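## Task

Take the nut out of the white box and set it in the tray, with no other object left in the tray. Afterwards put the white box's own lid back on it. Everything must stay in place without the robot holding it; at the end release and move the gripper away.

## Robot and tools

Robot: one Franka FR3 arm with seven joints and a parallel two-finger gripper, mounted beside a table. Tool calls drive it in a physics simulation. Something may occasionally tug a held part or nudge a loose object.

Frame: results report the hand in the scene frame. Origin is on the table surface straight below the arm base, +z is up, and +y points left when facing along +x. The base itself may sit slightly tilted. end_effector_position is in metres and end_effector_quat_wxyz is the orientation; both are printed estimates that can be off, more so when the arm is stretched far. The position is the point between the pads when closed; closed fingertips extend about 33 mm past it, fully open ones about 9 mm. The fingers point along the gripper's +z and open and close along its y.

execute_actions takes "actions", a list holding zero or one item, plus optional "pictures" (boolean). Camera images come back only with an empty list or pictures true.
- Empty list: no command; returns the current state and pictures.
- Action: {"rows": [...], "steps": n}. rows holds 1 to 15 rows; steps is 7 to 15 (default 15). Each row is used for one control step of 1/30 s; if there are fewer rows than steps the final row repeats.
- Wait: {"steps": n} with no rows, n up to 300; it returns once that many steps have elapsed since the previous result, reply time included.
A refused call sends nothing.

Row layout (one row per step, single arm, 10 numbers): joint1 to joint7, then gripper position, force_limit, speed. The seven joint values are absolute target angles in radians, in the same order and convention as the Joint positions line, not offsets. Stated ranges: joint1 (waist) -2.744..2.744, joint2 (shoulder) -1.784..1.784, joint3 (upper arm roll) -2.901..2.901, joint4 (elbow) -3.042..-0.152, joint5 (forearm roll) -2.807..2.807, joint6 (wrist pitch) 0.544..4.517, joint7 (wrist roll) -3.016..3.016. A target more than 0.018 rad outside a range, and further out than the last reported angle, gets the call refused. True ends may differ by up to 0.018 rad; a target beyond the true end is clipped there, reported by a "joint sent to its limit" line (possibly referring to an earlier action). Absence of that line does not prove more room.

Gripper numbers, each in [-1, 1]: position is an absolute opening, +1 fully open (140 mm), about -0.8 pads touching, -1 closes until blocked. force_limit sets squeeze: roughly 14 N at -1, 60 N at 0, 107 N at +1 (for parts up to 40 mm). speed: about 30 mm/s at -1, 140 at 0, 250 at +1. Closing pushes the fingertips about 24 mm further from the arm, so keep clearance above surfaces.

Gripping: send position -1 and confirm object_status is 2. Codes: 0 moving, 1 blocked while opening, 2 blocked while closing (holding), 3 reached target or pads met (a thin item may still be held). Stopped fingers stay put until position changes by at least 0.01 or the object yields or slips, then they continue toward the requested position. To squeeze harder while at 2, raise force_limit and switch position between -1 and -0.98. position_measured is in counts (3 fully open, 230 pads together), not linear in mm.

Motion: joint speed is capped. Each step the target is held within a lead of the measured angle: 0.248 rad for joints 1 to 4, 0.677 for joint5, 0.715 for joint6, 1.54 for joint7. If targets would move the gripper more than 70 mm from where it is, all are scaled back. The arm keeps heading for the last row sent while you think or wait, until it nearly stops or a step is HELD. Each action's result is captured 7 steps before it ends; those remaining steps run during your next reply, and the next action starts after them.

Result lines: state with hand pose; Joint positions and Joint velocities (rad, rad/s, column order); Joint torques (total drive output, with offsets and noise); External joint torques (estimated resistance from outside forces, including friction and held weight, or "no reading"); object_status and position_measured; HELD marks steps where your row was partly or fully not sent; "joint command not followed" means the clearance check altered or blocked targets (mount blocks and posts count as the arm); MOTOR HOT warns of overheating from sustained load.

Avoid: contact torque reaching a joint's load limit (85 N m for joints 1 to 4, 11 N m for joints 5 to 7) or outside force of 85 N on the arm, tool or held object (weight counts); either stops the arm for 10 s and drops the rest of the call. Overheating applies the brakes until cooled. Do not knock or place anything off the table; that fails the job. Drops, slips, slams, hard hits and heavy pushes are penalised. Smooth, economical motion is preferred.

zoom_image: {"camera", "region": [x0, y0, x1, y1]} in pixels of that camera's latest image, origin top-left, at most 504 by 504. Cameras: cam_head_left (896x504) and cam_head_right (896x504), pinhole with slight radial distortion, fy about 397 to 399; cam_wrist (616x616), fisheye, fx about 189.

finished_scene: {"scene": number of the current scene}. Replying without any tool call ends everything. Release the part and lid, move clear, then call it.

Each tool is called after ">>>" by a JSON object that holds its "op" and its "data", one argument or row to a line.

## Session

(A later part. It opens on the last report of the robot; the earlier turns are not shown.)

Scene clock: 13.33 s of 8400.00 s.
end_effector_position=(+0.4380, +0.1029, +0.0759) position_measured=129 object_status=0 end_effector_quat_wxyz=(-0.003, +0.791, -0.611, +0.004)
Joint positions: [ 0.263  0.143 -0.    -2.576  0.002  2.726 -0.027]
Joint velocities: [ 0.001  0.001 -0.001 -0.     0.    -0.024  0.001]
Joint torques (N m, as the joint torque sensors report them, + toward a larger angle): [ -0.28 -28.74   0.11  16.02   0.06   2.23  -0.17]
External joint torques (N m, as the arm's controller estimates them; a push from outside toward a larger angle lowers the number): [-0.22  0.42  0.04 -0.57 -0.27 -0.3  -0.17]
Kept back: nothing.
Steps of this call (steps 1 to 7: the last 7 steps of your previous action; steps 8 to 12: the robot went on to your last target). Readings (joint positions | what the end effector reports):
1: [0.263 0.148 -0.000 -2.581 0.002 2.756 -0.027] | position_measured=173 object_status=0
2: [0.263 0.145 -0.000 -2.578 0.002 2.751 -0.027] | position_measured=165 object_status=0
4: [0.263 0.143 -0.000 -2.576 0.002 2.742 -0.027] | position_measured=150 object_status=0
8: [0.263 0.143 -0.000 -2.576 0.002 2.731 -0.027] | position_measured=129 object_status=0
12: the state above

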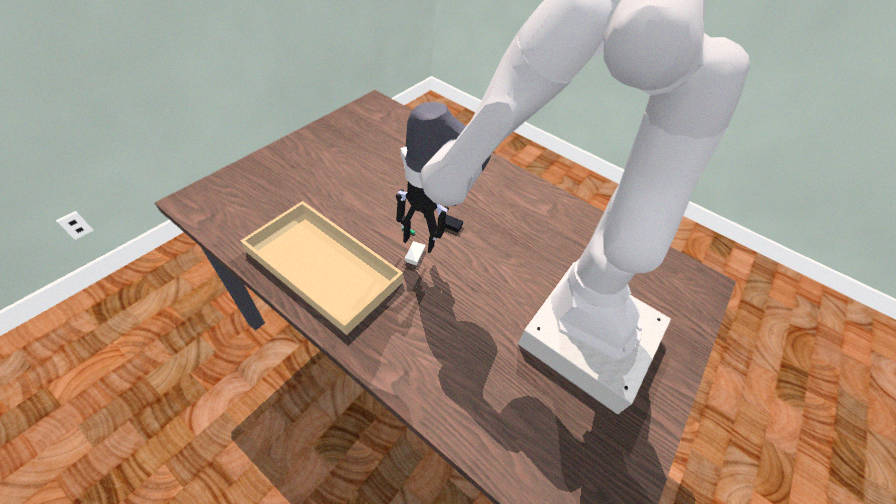

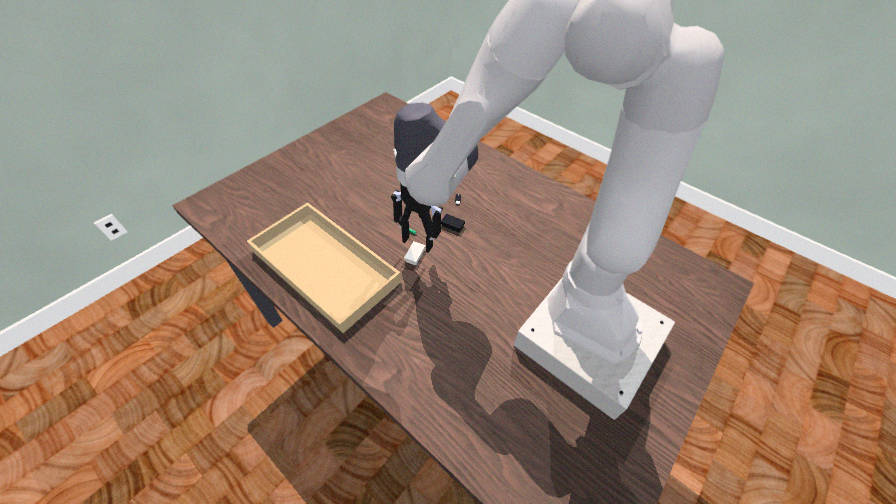

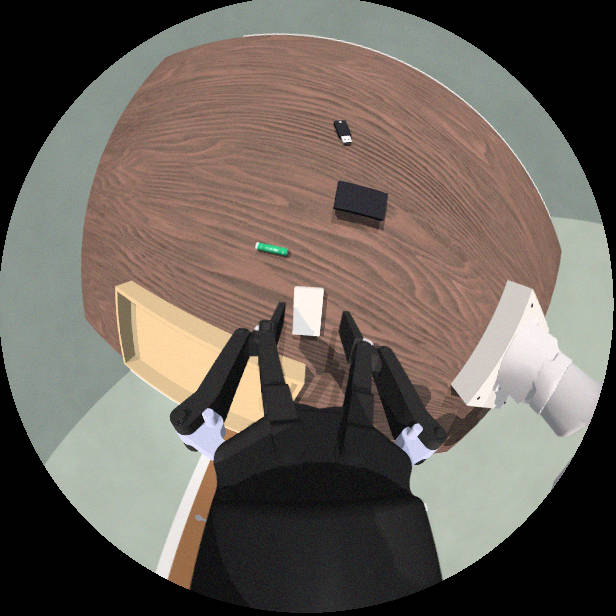

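>>> {"op": "execute_actions", "data": {
  "actions": [
    {"rows":[[0.261,0.16,0,-2.55,0,2.71,0.02,0,-0.5,0],[0.261,0.16,0,-2.55,0,2.71,0.02,0,-0.5,0],[0.261,0.16,0,-2.55,0,2.71,0.02,0,-0.5,0],[0.261,0.16,0,-2.55,0,2.71,0.02,0,-0.5,0],[0.261,0.2,0,-2.542,0,2.745,0.02,0,-0.5,0],[0.261,0.23,0,-2.538,0,2.77,0.02,0,-0.5,0],[0.261,0.257,0,-2.5355,0,2.795,0.02,0,-0.5,0]]}
  ]
}}

>>> {"op": "execute_actions", "data": {
  "actions": [
    {"steps":10}
  ],
  "pictures": true
}}

>>> {"op": "zoom_image", "data": {
  "camera": "cam_wrist",
  "region": [240, 250, 400, 390]
}}

Scene clock: 14.13 s of 8400.00 s.
end_effector_position=(+0.4437, +0.1041, +0.0557) position_measured=129 object_status=3 end_effector_quat_wxyz=(+0.003, +0.784, -0.621, -0.001)
Joint positions: [ 0.263  0.218 -0.    -2.539  0.002  2.751 -0.002]
Joint velocities: [-0.     0.554  0.001  0.012 -0.001  0.246  0.064]
Joint torques (N m, as the joint torque sensors report them, + toward a larger angle): [ -1.15 -34.59  -0.54  16.06  -0.09   3.15   0.14]
External joint torques (N m, as the arm's controller estimates them; a push from outside toward a larger angle lowers the number): [-1.28  1.21 -0.89  0.1  -0.31  0.6   0.14]
Steps of this call (steps 1 to 16: the robot went on to your last target; steps 17 to 24: the first 8 steps of this action). Readings (joint positions | what the end effector reports):
17: [0.263 0.146 -0.000 -2.571 0.002 2.721 -0.023] | position_measured=129 object_status=3
18: [0.263 0.151 -0.000 -2.565 0.002 2.719 -0.019] | position_measured=129 object_status=3
20: [0.263 0.155 -0.000 -2.557 0.002 2.717 -0.012] | position_measured=129 object_status=3
24: the state above

Scene clock: 14.47 s of 8400.00 s.
end_effector_position=(+0.4420, +0.1036, +0.0418) position_measured=129 object_status=3 end_effector_quat_wxyz=(+0.003, +0.780, -0.626, -0.001)
Joint positions: [ 0.263  0.256 -0.    -2.538  0.002  2.786  0.01 ]
Joint velocities: [-0.     0.001  0.     0.004 -0.001  0.039  0.02 ]
Joint torques (N m, as the joint torque sensors report them, + toward a larger angle): [ -0.56 -29.9   -0.43  15.33  -0.1    3.01   0.08]
External joint torques (N m, as the arm's controller estimates them; a push from outside toward a larger angle lowers the number): [-0.47  1.42 -0.58  0.2  -0.38  0.56  0.08]
Kept back: nothing.
Steps of this call (steps 1 to 7: the last 7 steps of your previous action; steps 8 to 10: the robot went on to your last target). Readings (joint positions | what the end effector reports):
1: [0.263 0.234 -0.000 -2.539 0.002 2.758 0.000] | position_measured=129 object_status=3
2: [0.263 0.244 -0.000 -2.539 0.002 2.763 0.002] | position_measured=129 object_status=3
4: [0.263 0.254 -0.000 -2.539 0.002 2.772 0.005] | position_measured=129 object_status=3
8: [0.263 0.256 -0.000 -2.538 0.002 2.783 0.009] | position_measured=129 object_status=3
10: the state above

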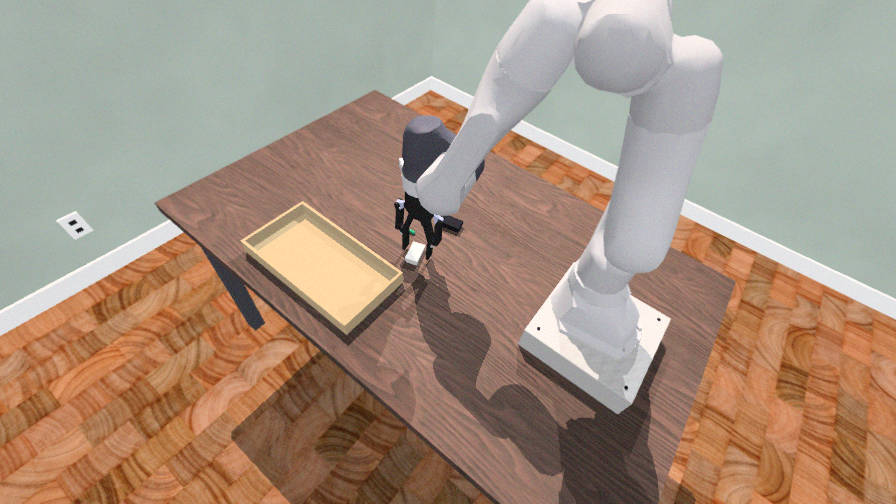

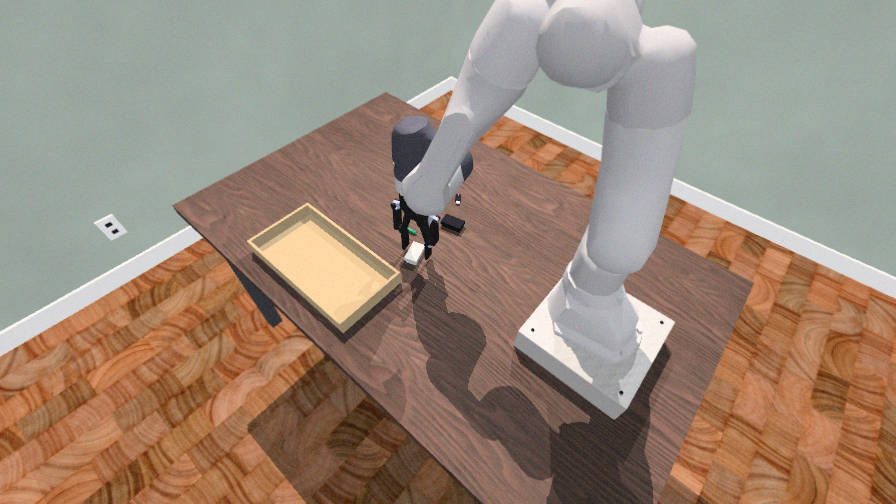

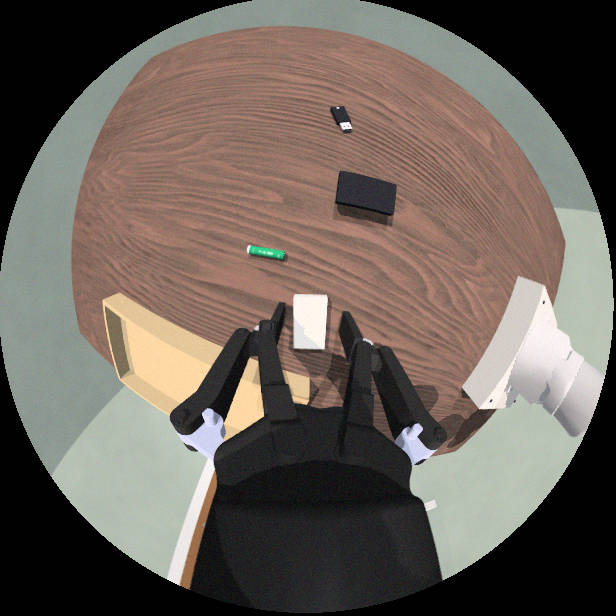

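Region (240, 250, 400, 390) of cam_wrist's 616x616 image, scaled by 3.150, with more detail than that image has; it fills the top 441 rows of this view, and the rest is white.

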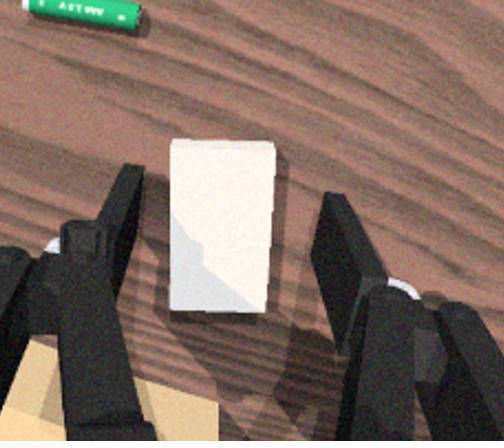

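Roughly centred. Close.

>>> {"op": "execute_actions", "data": {
  "actions": [
    {"rows":[[0.261,0.257,0,-2.533,0,2.795,0.02,-1,-0.5,0]]}
  ]
}}

>>> {"op": "execute_actions", "data": {
  "actions": [
    {"steps":8}
  ],
  "pictures": true
}}

>>> {"op": "zoom_image", "data": {
  "camera": "cam_head_left",
  "region": [380, 200, 480, 290]
}}

Scene clock: 15.00 s of 8400.00 s.
end_effector_position=(+0.4461, +0.1046, +0.0434) position_measured=176 object_status=0 end_effector_quat_wxyz=(-0.001, +0.778, -0.628, +0.002)
Joint positions: [ 0.263  0.256 -0.    -2.535  0.002  2.793  0.016]
Joint velocities: [-0.002  0.001 -0.001  0.002  0.001  0.002  0.002]
Joint torques (N m, as the joint torque sensors report them, + toward a larger angle): [ -0.93 -30.37  -0.19  15.04  -0.08   2.9    0.31]
External joint torques (N m, as the arm's controller estimates them; a push from outside toward a larger angle lowers the number): [-0.7   0.44 -0.21  0.13 -0.37  0.47  0.31]
Steps of this call (steps 1 to 8: the robot went on to your last target; steps 9 to 16: the first 8 steps of this action). Readings (joint positions | what the end effector reports):
9: [0.263 0.256 -0.000 -2.537 0.002 2.791 0.014] | position_measured=129 object_status=0
10: [0.263 0.256 -0.000 -2.536 0.002 2.792 0.015] | position_measured=134 object_status=0
12: [0.263 0.256 -0.000 -2.536 0.002 2.792 0.015] | position_measured=149 object_status=0
16: the state above

Scene clock: 15.27 s of 8400.00 s.
end_effector_position=(+0.4461, +0.1046, +0.0434) position_measured=176 object_status=2 end_effector_quat_wxyz=(-0.001, +0.778, -0.628, +0.002)
Joint positions: [ 0.263  0.256 -0.    -2.535  0.002  2.793  0.016]
Joint velocities: [ 0.001 -0.002 -0.001 -0.001  0.     0.001 -0.001]
Joint torques (N m, as the joint torque sensors report them, + toward a larger angle): [ -0.94 -30.36   0.1   15.31  -0.06   2.95   0.11]
External joint torques (N m, as the arm's controller estimates them; a push from outside toward a larger angle lowers the number): [-0.87  1.29 -0.07 -0.06 -0.34  0.44  0.11]
Kept back: nothing.
Steps of this call (steps 1 to 7: the last 7 steps of your previous action; step 8: the robot went on to your last target). Readings (joint positions | what the end effector reports):
1: [0.263 0.256 -0.000 -2.535 0.002 2.793 0.016] | position_measured=176 object_status=0
2: [0.263 0.256 -0.000 -2.535 0.002 2.793 0.016] | position_measured=176 object_status=0
4: [0.263 0.256 -0.000 -2.535 0.002 2.793 0.016] | position_measured=176 object_status=0
8: the state above

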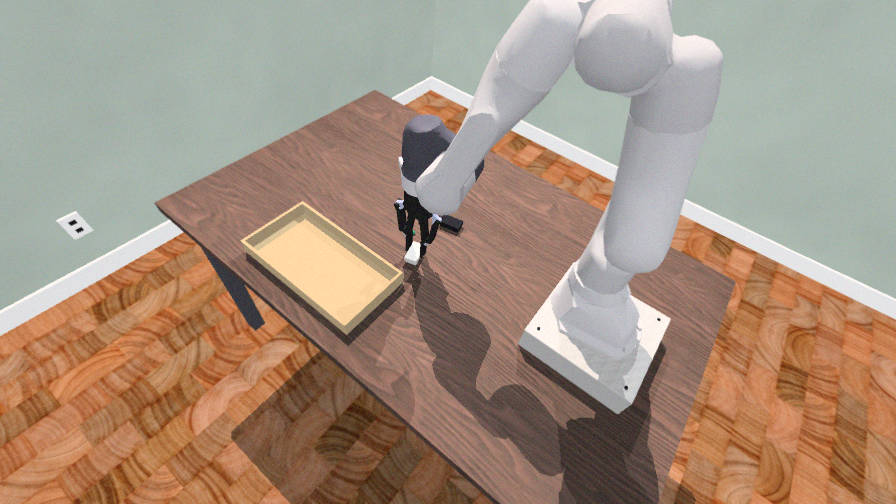

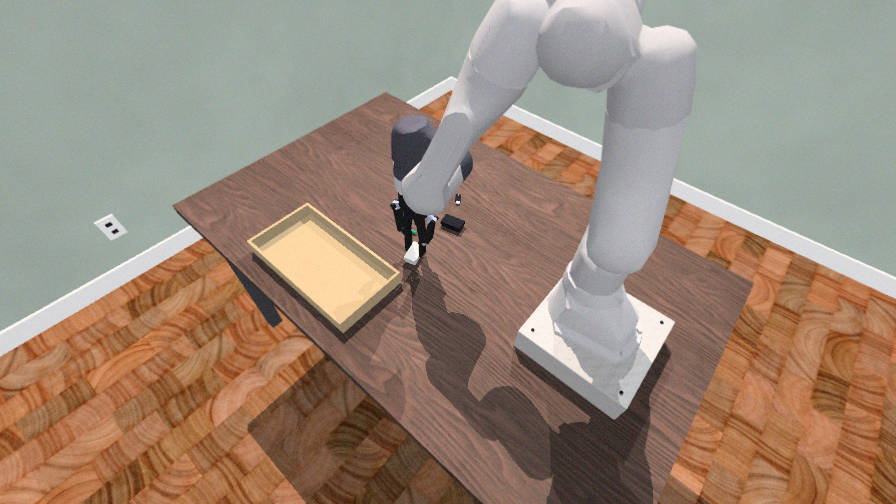

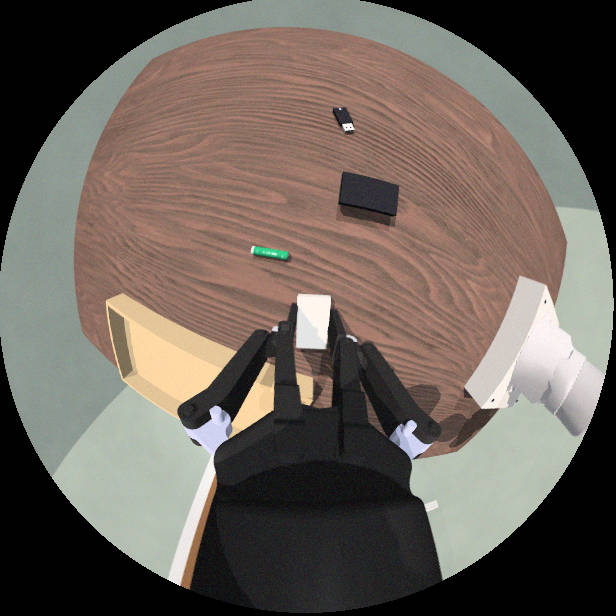

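Region (380, 200, 480, 290) of cam_head_left's 896x504 image, scaled by 5.040, with more detail than that image has; it fills the top 454 rows of this view, and the rest is white.

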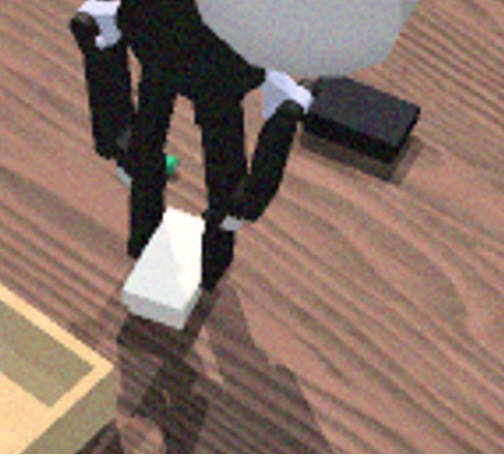

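>>> {"op": "execute_actions", "data": {
  "actions": [
    {"rows":[[0.261,0.23,0,-2.535,0,2.77,0.02,-1,-0.5,0],[0.261,0.21,0,-2.536,0,2.75,0.02,-1,-0.5,0],[0.261,0.19,0,-2.538,0,2.73,0.02,-1,-0.5,0],[0.261,0.16,0,-2.54,0,2.70,0.02,-1,-0.5,0],[0.261,0.123,0,-2.5426,0,2.666,0.02,-1,-0.5,0]]}
  ]
}}

>>> {"op": "execute_actions", "data": {
  "actions": [
    {"steps":12}
  ],
  "pictures": true
}}

>>> {"op": "zoom_image", "data": {
  "camera": "cam_head_left",
  "region": [370, 190, 490, 290]
}}

Scene clock: 15.97 s of 8400.00 s.
end_effector_position=(+0.4580, +0.1076, +0.0898) position_measured=176 object_status=2 end_effector_quat_wxyz=(-0.014, +0.778, -0.628, +0.013)
Joint positions: [ 0.263  0.136 -0.    -2.539  0.002  2.713  0.017]
Joint velocities: [ 0.    -0.289 -0.001  0.018  0.001 -0.231  0.002]
Joint torques (N m, as the joint torque sensors report them, + toward a larger angle): [ -0.94 -21.81   0.05  14.58   0.02   1.33   0.13]
External joint torques (N m, as the arm's controller estimates them; a push from outside toward a larger angle lowers the number): [-0.78  0.06  0.1   1.59 -0.34 -0.42  0.13]
Steps of this call (steps 1 to 13: the robot went on to your last target; steps 14 to 21: the first 8 steps of this action). Readings (joint positions | what the end effector reports):
14: [0.263 0.253 -0.000 -2.535 0.002 2.789 0.017] | position_measured=176 object_status=2
15: [0.263 0.244 -0.000 -2.537 0.002 2.782 0.017] | position_measured=176 object_status=2
17: [0.263 0.213 -0.000 -2.539 0.002 2.761 0.017] | position_measured=176 object_status=2
21: the state above

Scene clock: 16.37 s of 8400.00 s.
end_effector_position=(+0.4489, +0.1055, +0.0913) position_measured=176 object_status=2 end_effector_quat_wxyz=(-0.003, +0.778, -0.628, +0.004)
Joint positions: [ 0.263  0.124 -0.    -2.541  0.002  2.673  0.017]
Joint velocities: [-0.    -0.     0.002 -0.     0.    -0.026  0.   ]
Joint torques (N m, as the joint torque sensors report them, + toward a larger angle): [ -0.33 -30.73   0.37  15.17   0.02   2.29   0.07]
External joint torques (N m, as the arm's controller estimates them; a push from outside toward a larger angle lowers the number): [-0.3  -1.3   0.28 -2.33 -0.34 -0.23  0.07]
Kept back: nothing.
Steps of this call (steps 1 to 7: the last 7 steps of your previous action; steps 8 to 12: the robot went on to your last target). Readings (joint positions | what the end effector reports):
1: [0.263 0.129 -0.000 -2.539 0.002 2.705 0.017] | position_measured=176 object_status=2
2: [0.263 0.126 -0.000 -2.539 0.002 2.699 0.017] | position_measured=176 object_status=2
4: [0.263 0.124 -0.000 -2.539 0.002 2.690 0.017] | position_measured=176 object_status=2
8: [0.263 0.124 -0.000 -2.541 0.002 2.678 0.017] | position_measured=176 object_status=2
12: the state above

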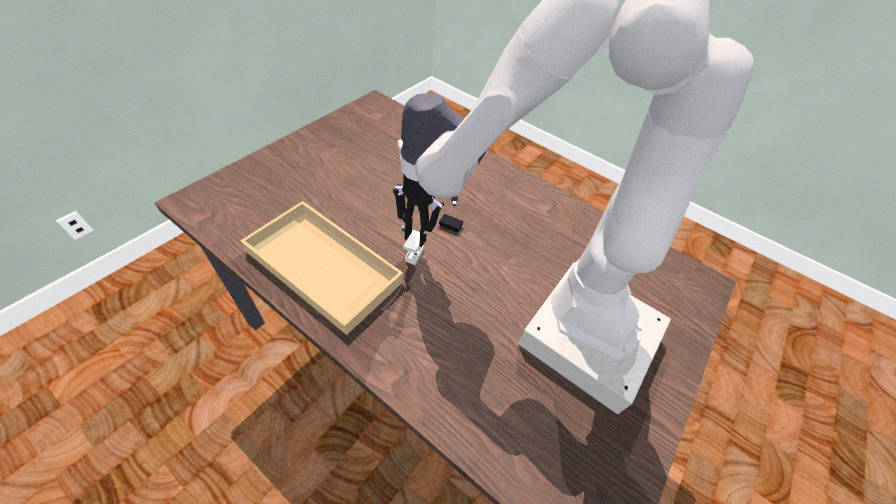

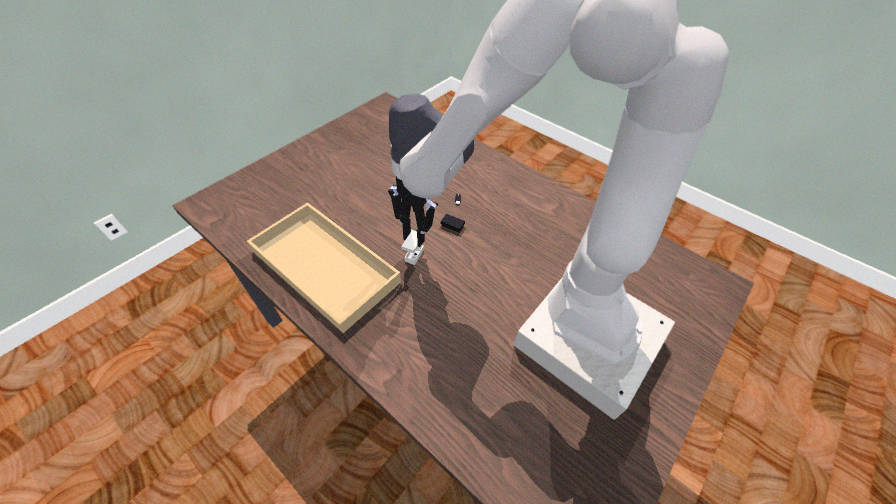

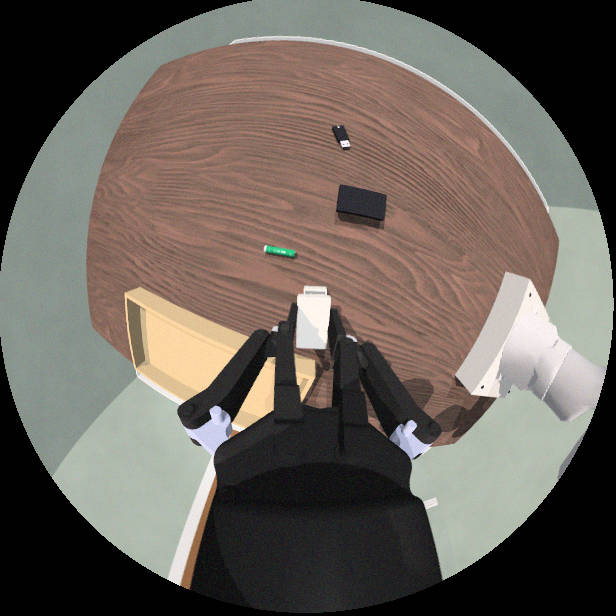

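Region (370, 190, 490, 290) of cam_head_left's 896x504 image, scaled by 4.200, with more detail than that image has.

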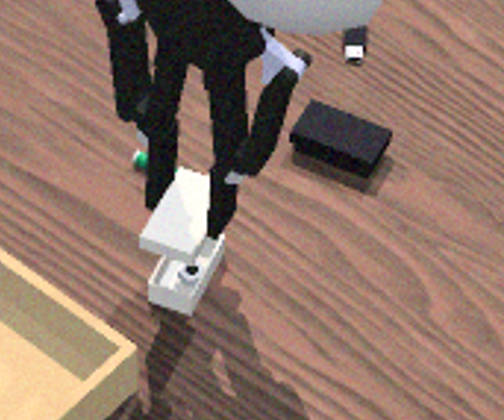

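>>> {"op": "execute_actions", "data": {
  "actions": [
    {"rows":[[0.261,-0.127,0,-2.879,0,2.752,0.02,-1,-0.5,0]]}
  ]
}}

>>> {"op": "execute_actions", "data": {
  "actions": [
    {"rows":[[0.261,-0.08,0,-2.875,0,2.80,0.02,-1,-0.5,0],[0.261,-0.04,0,-2.872,0,2.84,0.02,-1,-0.5,0],[0.261,0,0,-2.869,0,2.875,0.02,-1,-0.5,0],[0.261,0.04,0,-2.866,0,2.91,0.02,-1,-0.5,0],[0.261,0.07,0,-2.863,0,2.94,0.02,-1,-0.5,0],[0.261,0.095,0,-2.861,0,2.958,0.02,-1,-0.5,0]]}
  ]
}}

>>> {"op": "execute_actions", "data": {
  "actions": [
    {"steps":10}
  ],
  "pictures": true
}}

>>> {"op": "zoom_image", "data": {
  "camera": "cam_wrist",
  "region": [120, 230, 360, 400]
}}

Scene clock: 17.50 s of 8400.00 s.
end_effector_position=(+0.3417, +0.0799, +0.0892) position_measured=176 object_status=2 end_effector_quat_wxyz=(+0.007, +0.777, -0.629, -0.004)
Joint positions: [ 0.263 -0.116 -0.    -2.864  0.002  2.73   0.017]
Joint velocities: [-0.    -0.104  0.    -0.217 -0.001  0.093  0.001]
Joint torques (N m, as the joint torque sensors report them, + toward a larger angle): [ -0.21 -22.08  -0.35  15.43  -0.1    3.43   0.07]
External joint torques (N m, as the arm's controller estimates them; a push from outside toward a larger angle lowers the number): [-0.08 -1.67 -0.1  -3.88 -0.48  0.44  0.08]
Steps of this call (steps 1 to 26: the robot went on to your last target; steps 27 to 34: the first 8 steps of this action). Readings (joint positions | what the end effector reports):
27: [0.263 0.086 -0.000 -2.590 0.002 2.686 0.017] | position_measured=176 object_status=2
28: [0.263 0.014 -0.000 -2.670 0.002 2.696 0.017] | position_measured=176 object_status=2
30: [0.263 -0.075 -0.000 -2.783 0.002 2.714 0.017] | position_measured=176 object_status=2
34: the state above

Scene clock: 18.00 s of 8400.00 s.
end_effector_position=(+0.3263, +0.0760, +0.0366) position_measured=176 object_status=2 end_effector_quat_wxyz=(+0.021, +0.777, -0.629, -0.015)
Joint positions: [ 0.263  0.07  -0.    -2.866  0.002  2.884  0.017]
Joint velocities: [-0.001  0.434 -0.001 -0.    -0.002  0.395 -0.   ]
Joint torques (N m, as the joint torque sensors report them, + toward a larger angle): [ -0.29 -29.18  -0.04  14.03  -0.24   3.79   0.12]
External joint torques (N m, as the arm's controller estimates them; a push from outside toward a larger angle lowers the number): [-0.25  1.35 -0.08 -2.45 -0.36  0.58  0.12]
Steps of this call (steps 1 to 7: the last 7 steps of your previous action; steps 8 to 15: the first 8 steps of this action). Readings (joint positions | what the end effector reports):
8: [0.263 -0.119 -0.000 -2.875 0.002 2.753 0.017] | position_measured=176 object_status=2
9: [0.263 -0.101 -0.000 -2.873 0.002 2.768 0.017] | position_measured=176 object_status=2
11: [0.263 -0.042 -0.000 -2.868 0.002 2.808 0.017] | position_measured=176 object_status=2
15: the state above

Scene clock: 18.33 s of 8400.00 s.
end_effector_position=(+0.3392, +0.0790, +0.0343) position_measured=176 object_status=2 end_effector_quat_wxyz=(+0.005, +0.777, -0.629, -0.002)
Joint positions: [ 0.263  0.093 -0.    -2.863  0.002  2.946  0.017]
Joint velocities: [-0.     0.006  0.001 -0.     0.001  0.06  -0.002]
Joint torques (N m, as the joint torque sensors report them, + toward a larger angle): [ -0.22 -21.3   -0.13  12.8   -0.22   3.08   0.14]
External joint torques (N m, as the arm's controller estimates them; a push from outside toward a larger angle lowers the number): [-0.19  1.76 -0.19  0.67 -0.36  0.64  0.14]
Kept back: nothing.
Steps of this call (steps 1 to 7: the last 7 steps of your previous action; steps 8 to 10: the robot went on to your last target). Readings (joint positions | what the end effector reports):
1: [0.263 0.080 -0.000 -2.866 0.002 2.896 0.017] | position_measured=176 object_status=2
2: [0.263 0.083 -0.000 -2.865 0.002 2.907 0.017] | position_measured=176 object_status=2
4: [0.263 0.088 -0.000 -2.863 0.002 2.923 0.017] | position_measured=176 object_status=2
8: [0.263 0.092 -0.000 -2.863 0.002 2.941 0.017] | position_measured=176 object_status=2
10: the state above

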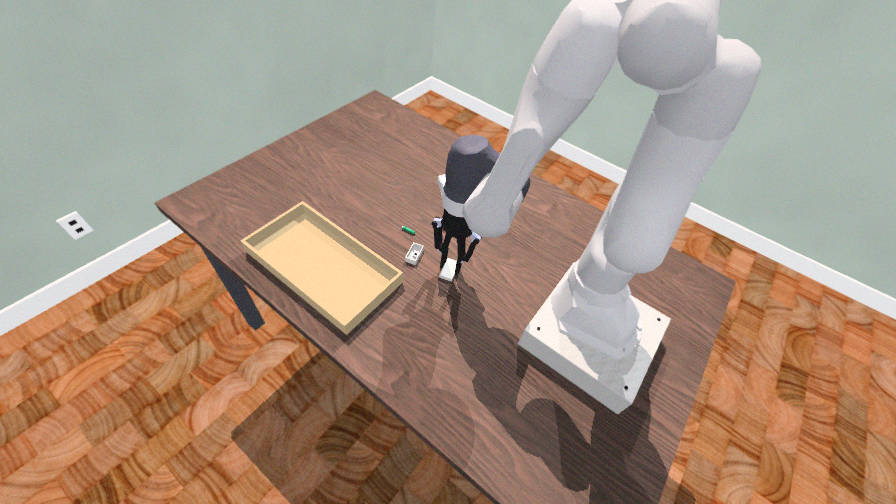

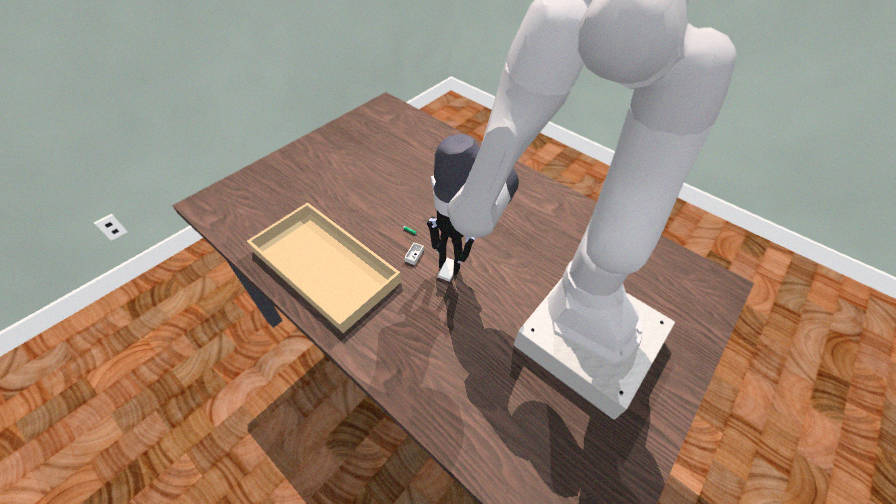

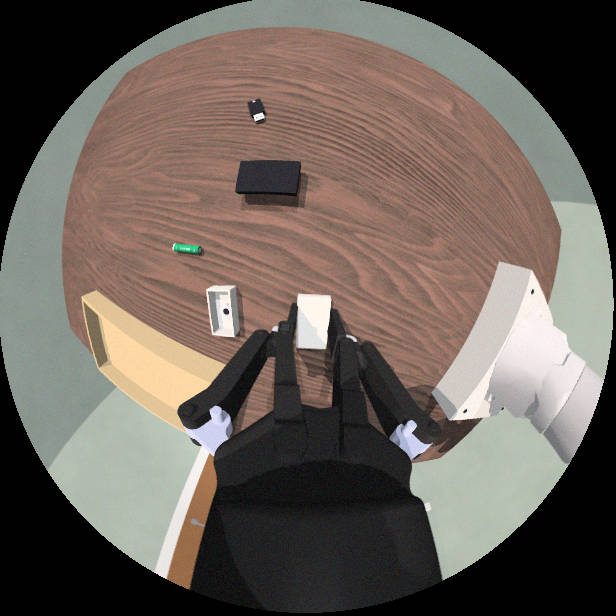

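Region (120, 230, 360, 400) of cam_wrist's 616x616 image, scaled by 2.100, with more detail than that image has; it fills the top 357 rows of this view, and the rest is white.

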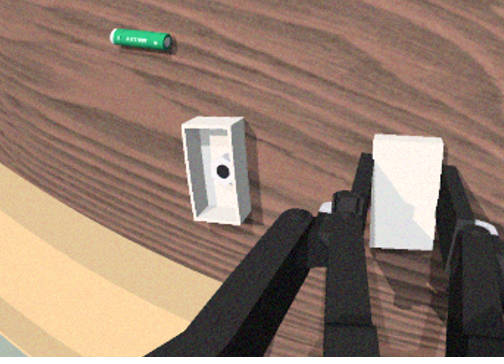

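>>> {"op": "execute_actions", "data": {
  "actions": [
    {"rows":[[0.261,0.095,0,-2.861,0,2.958,0.02,0,-0.5,0.5],[0.261,0.095,0,-2.861,0,2.958,0.02,0,-0.5,0.5],[0.261,0.095,0,-2.861,0,2.958,0.02,0,-0.5,0.5],[0.261,0.095,0,-2.861,0,2.958,0.02,0,-0.5,0.5],[0.261,0.095,0,-2.861,0,2.958,0.02,0,-0.5,0.5],[0.261,0.095,0,-2.861,0,2.958,0.02,0,-0.5,0.5],[0.261,0.095,0,-2.861,0,2.958,0.02,0,-0.5,0.5],[0.261,0.095,0,-2.861,0,2.958,0.02,0,-0.5,0.5],[0.261,-0.127,0,-2.879,0,2.752,0.02,0,-0.5,0.5]]}
  ]
}}

>>> {"op": "execute_actions", "data": {
  "actions": [
    {"rows":[[0.261,-0.127,0,-2.879,0,2.752,0.6,-0.54,-0.5,0.5],[0.261,-0.127,0,-2.879,0,2.752,1.0,-0.54,-0.5,0.5],[0.261,-0.05,0,-2.75,0,2.72,1.588,-0.54,-0.5,0.5],[0.261,0.123,0,-2.5426,0,2.666,1.588,-0.54,-0.5,0.5]]}
  ]
}}

>>> {"op": "execute_actions", "data": {
  "actions": [
    {"steps":20}
  ],
  "pictures": true
}}

>>> {"op": "zoom_image", "data": {
  "camera": "cam_wrist",
  "region": [240, 240, 400, 380]
}}

Scene clock: 20.63 s of 8400.00 s.
end_effector_position=(+0.3421, +0.0797, +0.0350) position_measured=129 object_status=0 end_effector_quat_wxyz=(+0.001, +0.777, -0.629, +0.001)
Joint positions: [ 0.263  0.094 -0.    -2.863  0.002  2.956  0.017]
Joint velocities: [ 0.    -0.    -0.     0.001 -0.    -0.    -0.001]
Joint torques (N m, as the joint torque sensors report them, + toward a larger angle): [  0.11 -22.29   0.02  12.35  -0.22   2.95   0.16]
External joint torques (N m, as the arm's controller estimates them; a push from outside toward a larger angle lowers the number): [ 0.16  0.9  -0.02  0.08 -0.37  0.44  0.16]
Steps of this call (steps 1 to 30: the robot went on to your last target; steps 31 to 61: nothing new was sent; steps 62 to 69: the first 8 steps of this action). Readings (joint positions | what the end effector reports):
62: [0.263 0.093 -0.000 -2.863 0.002 2.956 0.017] | position_measured=176 object_status=0
63: [0.263 0.093 -0.000 -2.863 0.002 2.956 0.017] | position_measured=176 object_status=0
65: [0.263 0.093 -0.000 -2.863 0.002 2.956 0.017] | position_measured=149 object_status=0
69: the state above

Scene clock: 21.13 s of 8400.00 s.
end_effector_position=(+0.4426, +0.1035, +0.0933) position_measured=195 object_status=0 end_effector_quat_wxyz=(+0.015, -0.463, +0.886, -0.005)
Joint positions: [ 0.262  0.093  0.    -2.587  0.001  2.712  0.836]
Joint velocities: [ 0.     0.377 -0.001  0.62   0.002 -0.223  2.477]
Joint torques (N m, as the joint torque sensors report them, + toward a larger angle): [ -0.42 -28.52  -0.26  12.44   0.25   1.15   0.53]
External joint torques (N m, as the arm's controller estimates them; a push from outside toward a larger angle lowers the number): [-0.57  1.36 -0.51  1.22  0.09 -0.49  0.55]
Steps of this call (steps 1 to 7: the last 7 steps of your previous action; steps 8 to 15: the first 8 steps of this action). Readings (joint positions | what the end effector reports):
8: [0.262 -0.122 -0.000 -2.874 0.002 2.800 0.065] | position_measured=129 object_status=0
9: [0.262 -0.124 -0.000 -2.874 0.002 2.792 0.153] | position_measured=136 object_status=0
11: [0.262 -0.057 0.000 -2.790 0.001 2.757 0.424] | position_measured=157 object_status=0
15: the state above

Scene clock: 21.80 s of 8400.00 s.
end_effector_position=(+0.4463, +0.1044, +0.0908) position_measured=197 object_status=3 end_effector_quat_wxyz=(+0.002, -0.149, +0.989, -0.001)
Joint positions: [ 0.262  0.121  0.    -2.545  0.001  2.669  1.501]
Joint velocities: [-0.     0.001  0.     0.002 -0.001 -0.004  0.276]
Joint torques (N m, as the joint torque sensors report them, + toward a larger angle): [ -0.29 -28.02  -0.32  17.96   0.32   2.31   0.17]
External joint torques (N m, as the arm's controller estimates them; a push from outside toward a larger angle lowers the number): [-0.18  1.13 -0.34  0.62 -0.06 -0.12  0.18]
Kept back: nothing.
Steps of this call (steps 1 to 7: the last 7 steps of your previous action; steps 8 to 20: the robot went on to your last target). Readings (joint positions | what the end effector reports):
1: [0.262 0.103 0.000 -2.570 0.001 2.705 0.914] | position_measured=197 object_status=0
2: [0.262 0.109 0.000 -2.560 0.001 2.699 0.983] | position_measured=197 object_status=0
4: [0.262 0.116 0.000 -2.551 0.001 2.689 1.102] | position_measured=197 object_status=0
8: [0.262 0.121 0.000 -2.546 0.001 2.678 1.273] | position_measured=197 object_status=3
20: the state above

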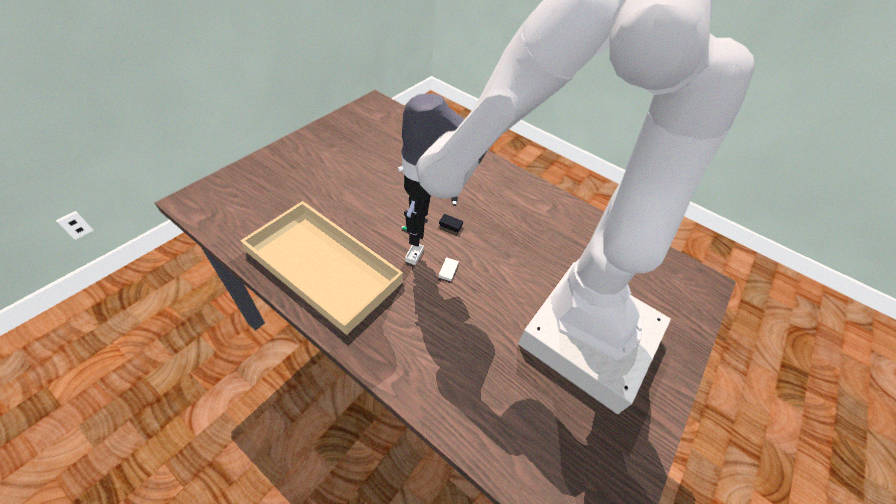

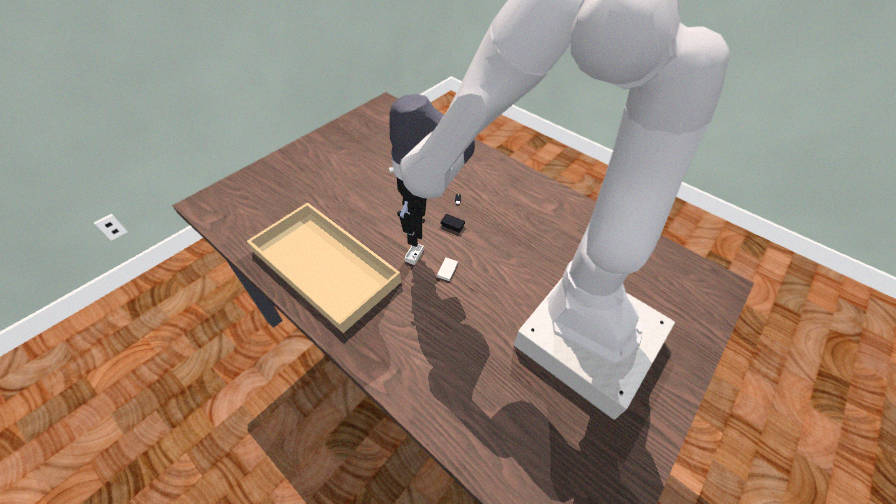

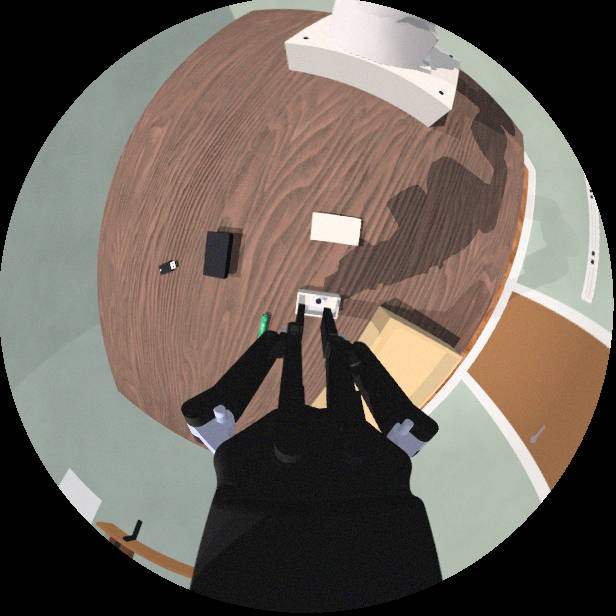

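Region (240, 240, 400, 380) of cam_wrist's 616x616 image, scaled by 3.150, with more detail than that image has; it fills the top 441 rows of this view, and the rest is white.

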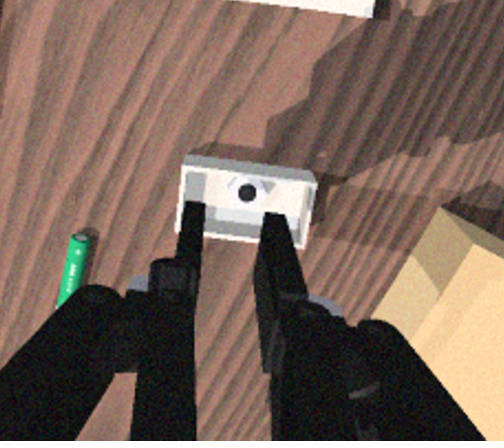

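>>> {"op": "execute_actions", "data": {
  "actions": [
    {"rows":[[0.271,0.15,0,-2.544,0,2.695,1.598,-0.54,-0.5,0.5],[0.271,0.18,0,-2.544,0,2.725,1.598,-0.54,-0.5,0.5],[0.271,0.203,0,-2.544,0,2.748,1.598,-0.54,-0.5,0.5]]}
  ]
}}

>>> {"op": "execute_actions", "data": {
  "actions": [
    {"steps":12}
  ],
  "pictures": true
}}

>>> {"op": "zoom_image", "data": {
  "camera": "cam_wrist",
  "region": [260, 260, 380, 360]
}}

Scene clock: 22.60 s of 8400.00 s.
end_effector_position=(+0.4368, +0.1046, +0.0594) position_measured=197 object_status=3 end_effector_quat_wxyz=(-0.010, -0.110, +0.994, -0.003)
Joint positions: [ 0.268  0.201 -0.    -2.545  0.001  2.724  1.584]
Joint velocities: [ 0.     0.059  0.    -0.    -0.001  0.119  0.034]
Joint torques (N m, as the joint torque sensors report them, + toward a larger angle): [  2.51 -31.35  -0.75  15.99   0.28   3.04   0.17]
External joint torques (N m, as the arm's controller estimates them; a push from outside toward a larger angle lowers the number): [ 2.66  1.76 -0.79 -1.75 -0.05  0.44  0.17]
Steps of this call (steps 1 to 16: the robot went on to your last target; steps 17 to 24: the first 8 steps of this action). Readings (joint positions | what the end effector reports):
17: [0.263 0.125 -0.000 -2.544 0.001 2.672 1.573] | position_measured=197 object_status=3
18: [0.265 0.135 -0.000 -2.542 0.001 2.681 1.575] | position_measured=197 object_status=3
20: [0.267 0.170 -0.000 -2.541 0.001 2.703 1.579] | position_measured=197 object_status=3
24: the state above

Scene clock: 23.00 s of 8400.00 s.
end_effector_position=(+0.4424, +0.1060, +0.0604) position_measured=197 object_status=3 end_effector_quat_wxyz=(-0.001, -0.107, +0.994, -0.002)
Joint positions: [ 0.268  0.202 -0.    -2.545  0.001  2.744  1.592]
Joint velocities: [-0.    -0.     0.     0.001  0.001  0.012  0.008]
Joint torques (N m, as the joint torque sensors report them, + toward a larger angle): [  2.46 -29.    -0.33  15.69   0.25   2.71   0.04]
External joint torques (N m, as the arm's controller estimates them; a push from outside toward a larger angle lowers the number): [ 2.6   1.61 -0.39 -0.39 -0.08  0.28  0.05]
Kept back: nothing.
Steps of this call (steps 1 to 7: the last 7 steps of your previous action; steps 8 to 12: the robot went on to your last target). Readings (joint positions | what the end effector reports):
1: [0.268 0.202 -0.000 -2.545 0.001 2.728 1.585] | position_measured=197 object_status=3
2: [0.268 0.202 -0.000 -2.545 0.001 2.731 1.586] | position_measured=197 object_status=3
4: [0.268 0.202 -0.000 -2.545 0.001 2.736 1.588] | position_measured=197 object_status=3
8: [0.268 0.202 -0.000 -2.545 0.001 2.741 1.590] | position_measured=197 object_status=3
12: the state above

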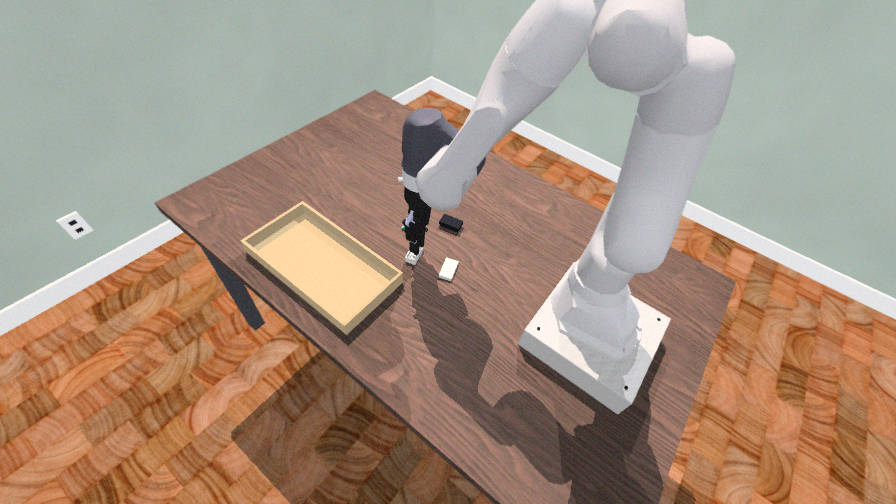

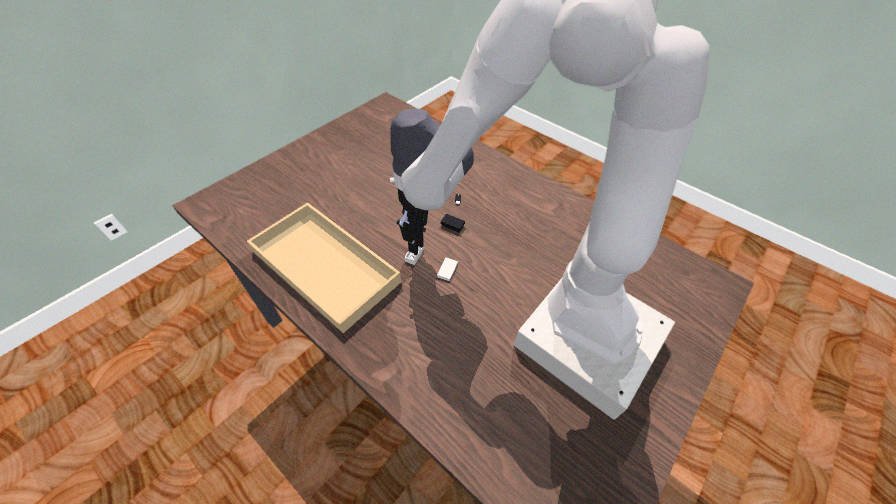

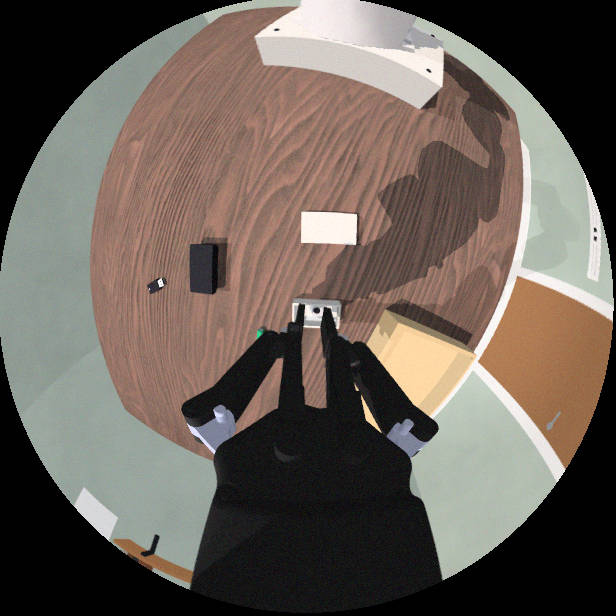

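Region (260, 260, 380, 360) of cam_wrist's 616x616 image, scaled by 4.200, with more detail than that image has.

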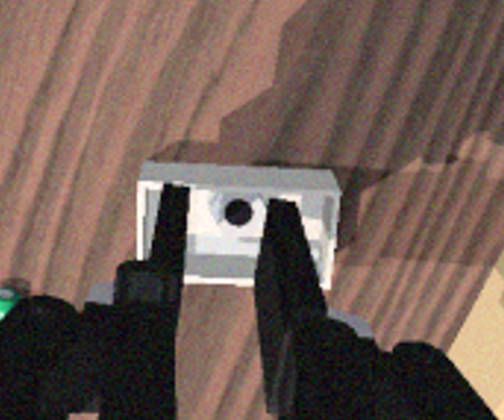

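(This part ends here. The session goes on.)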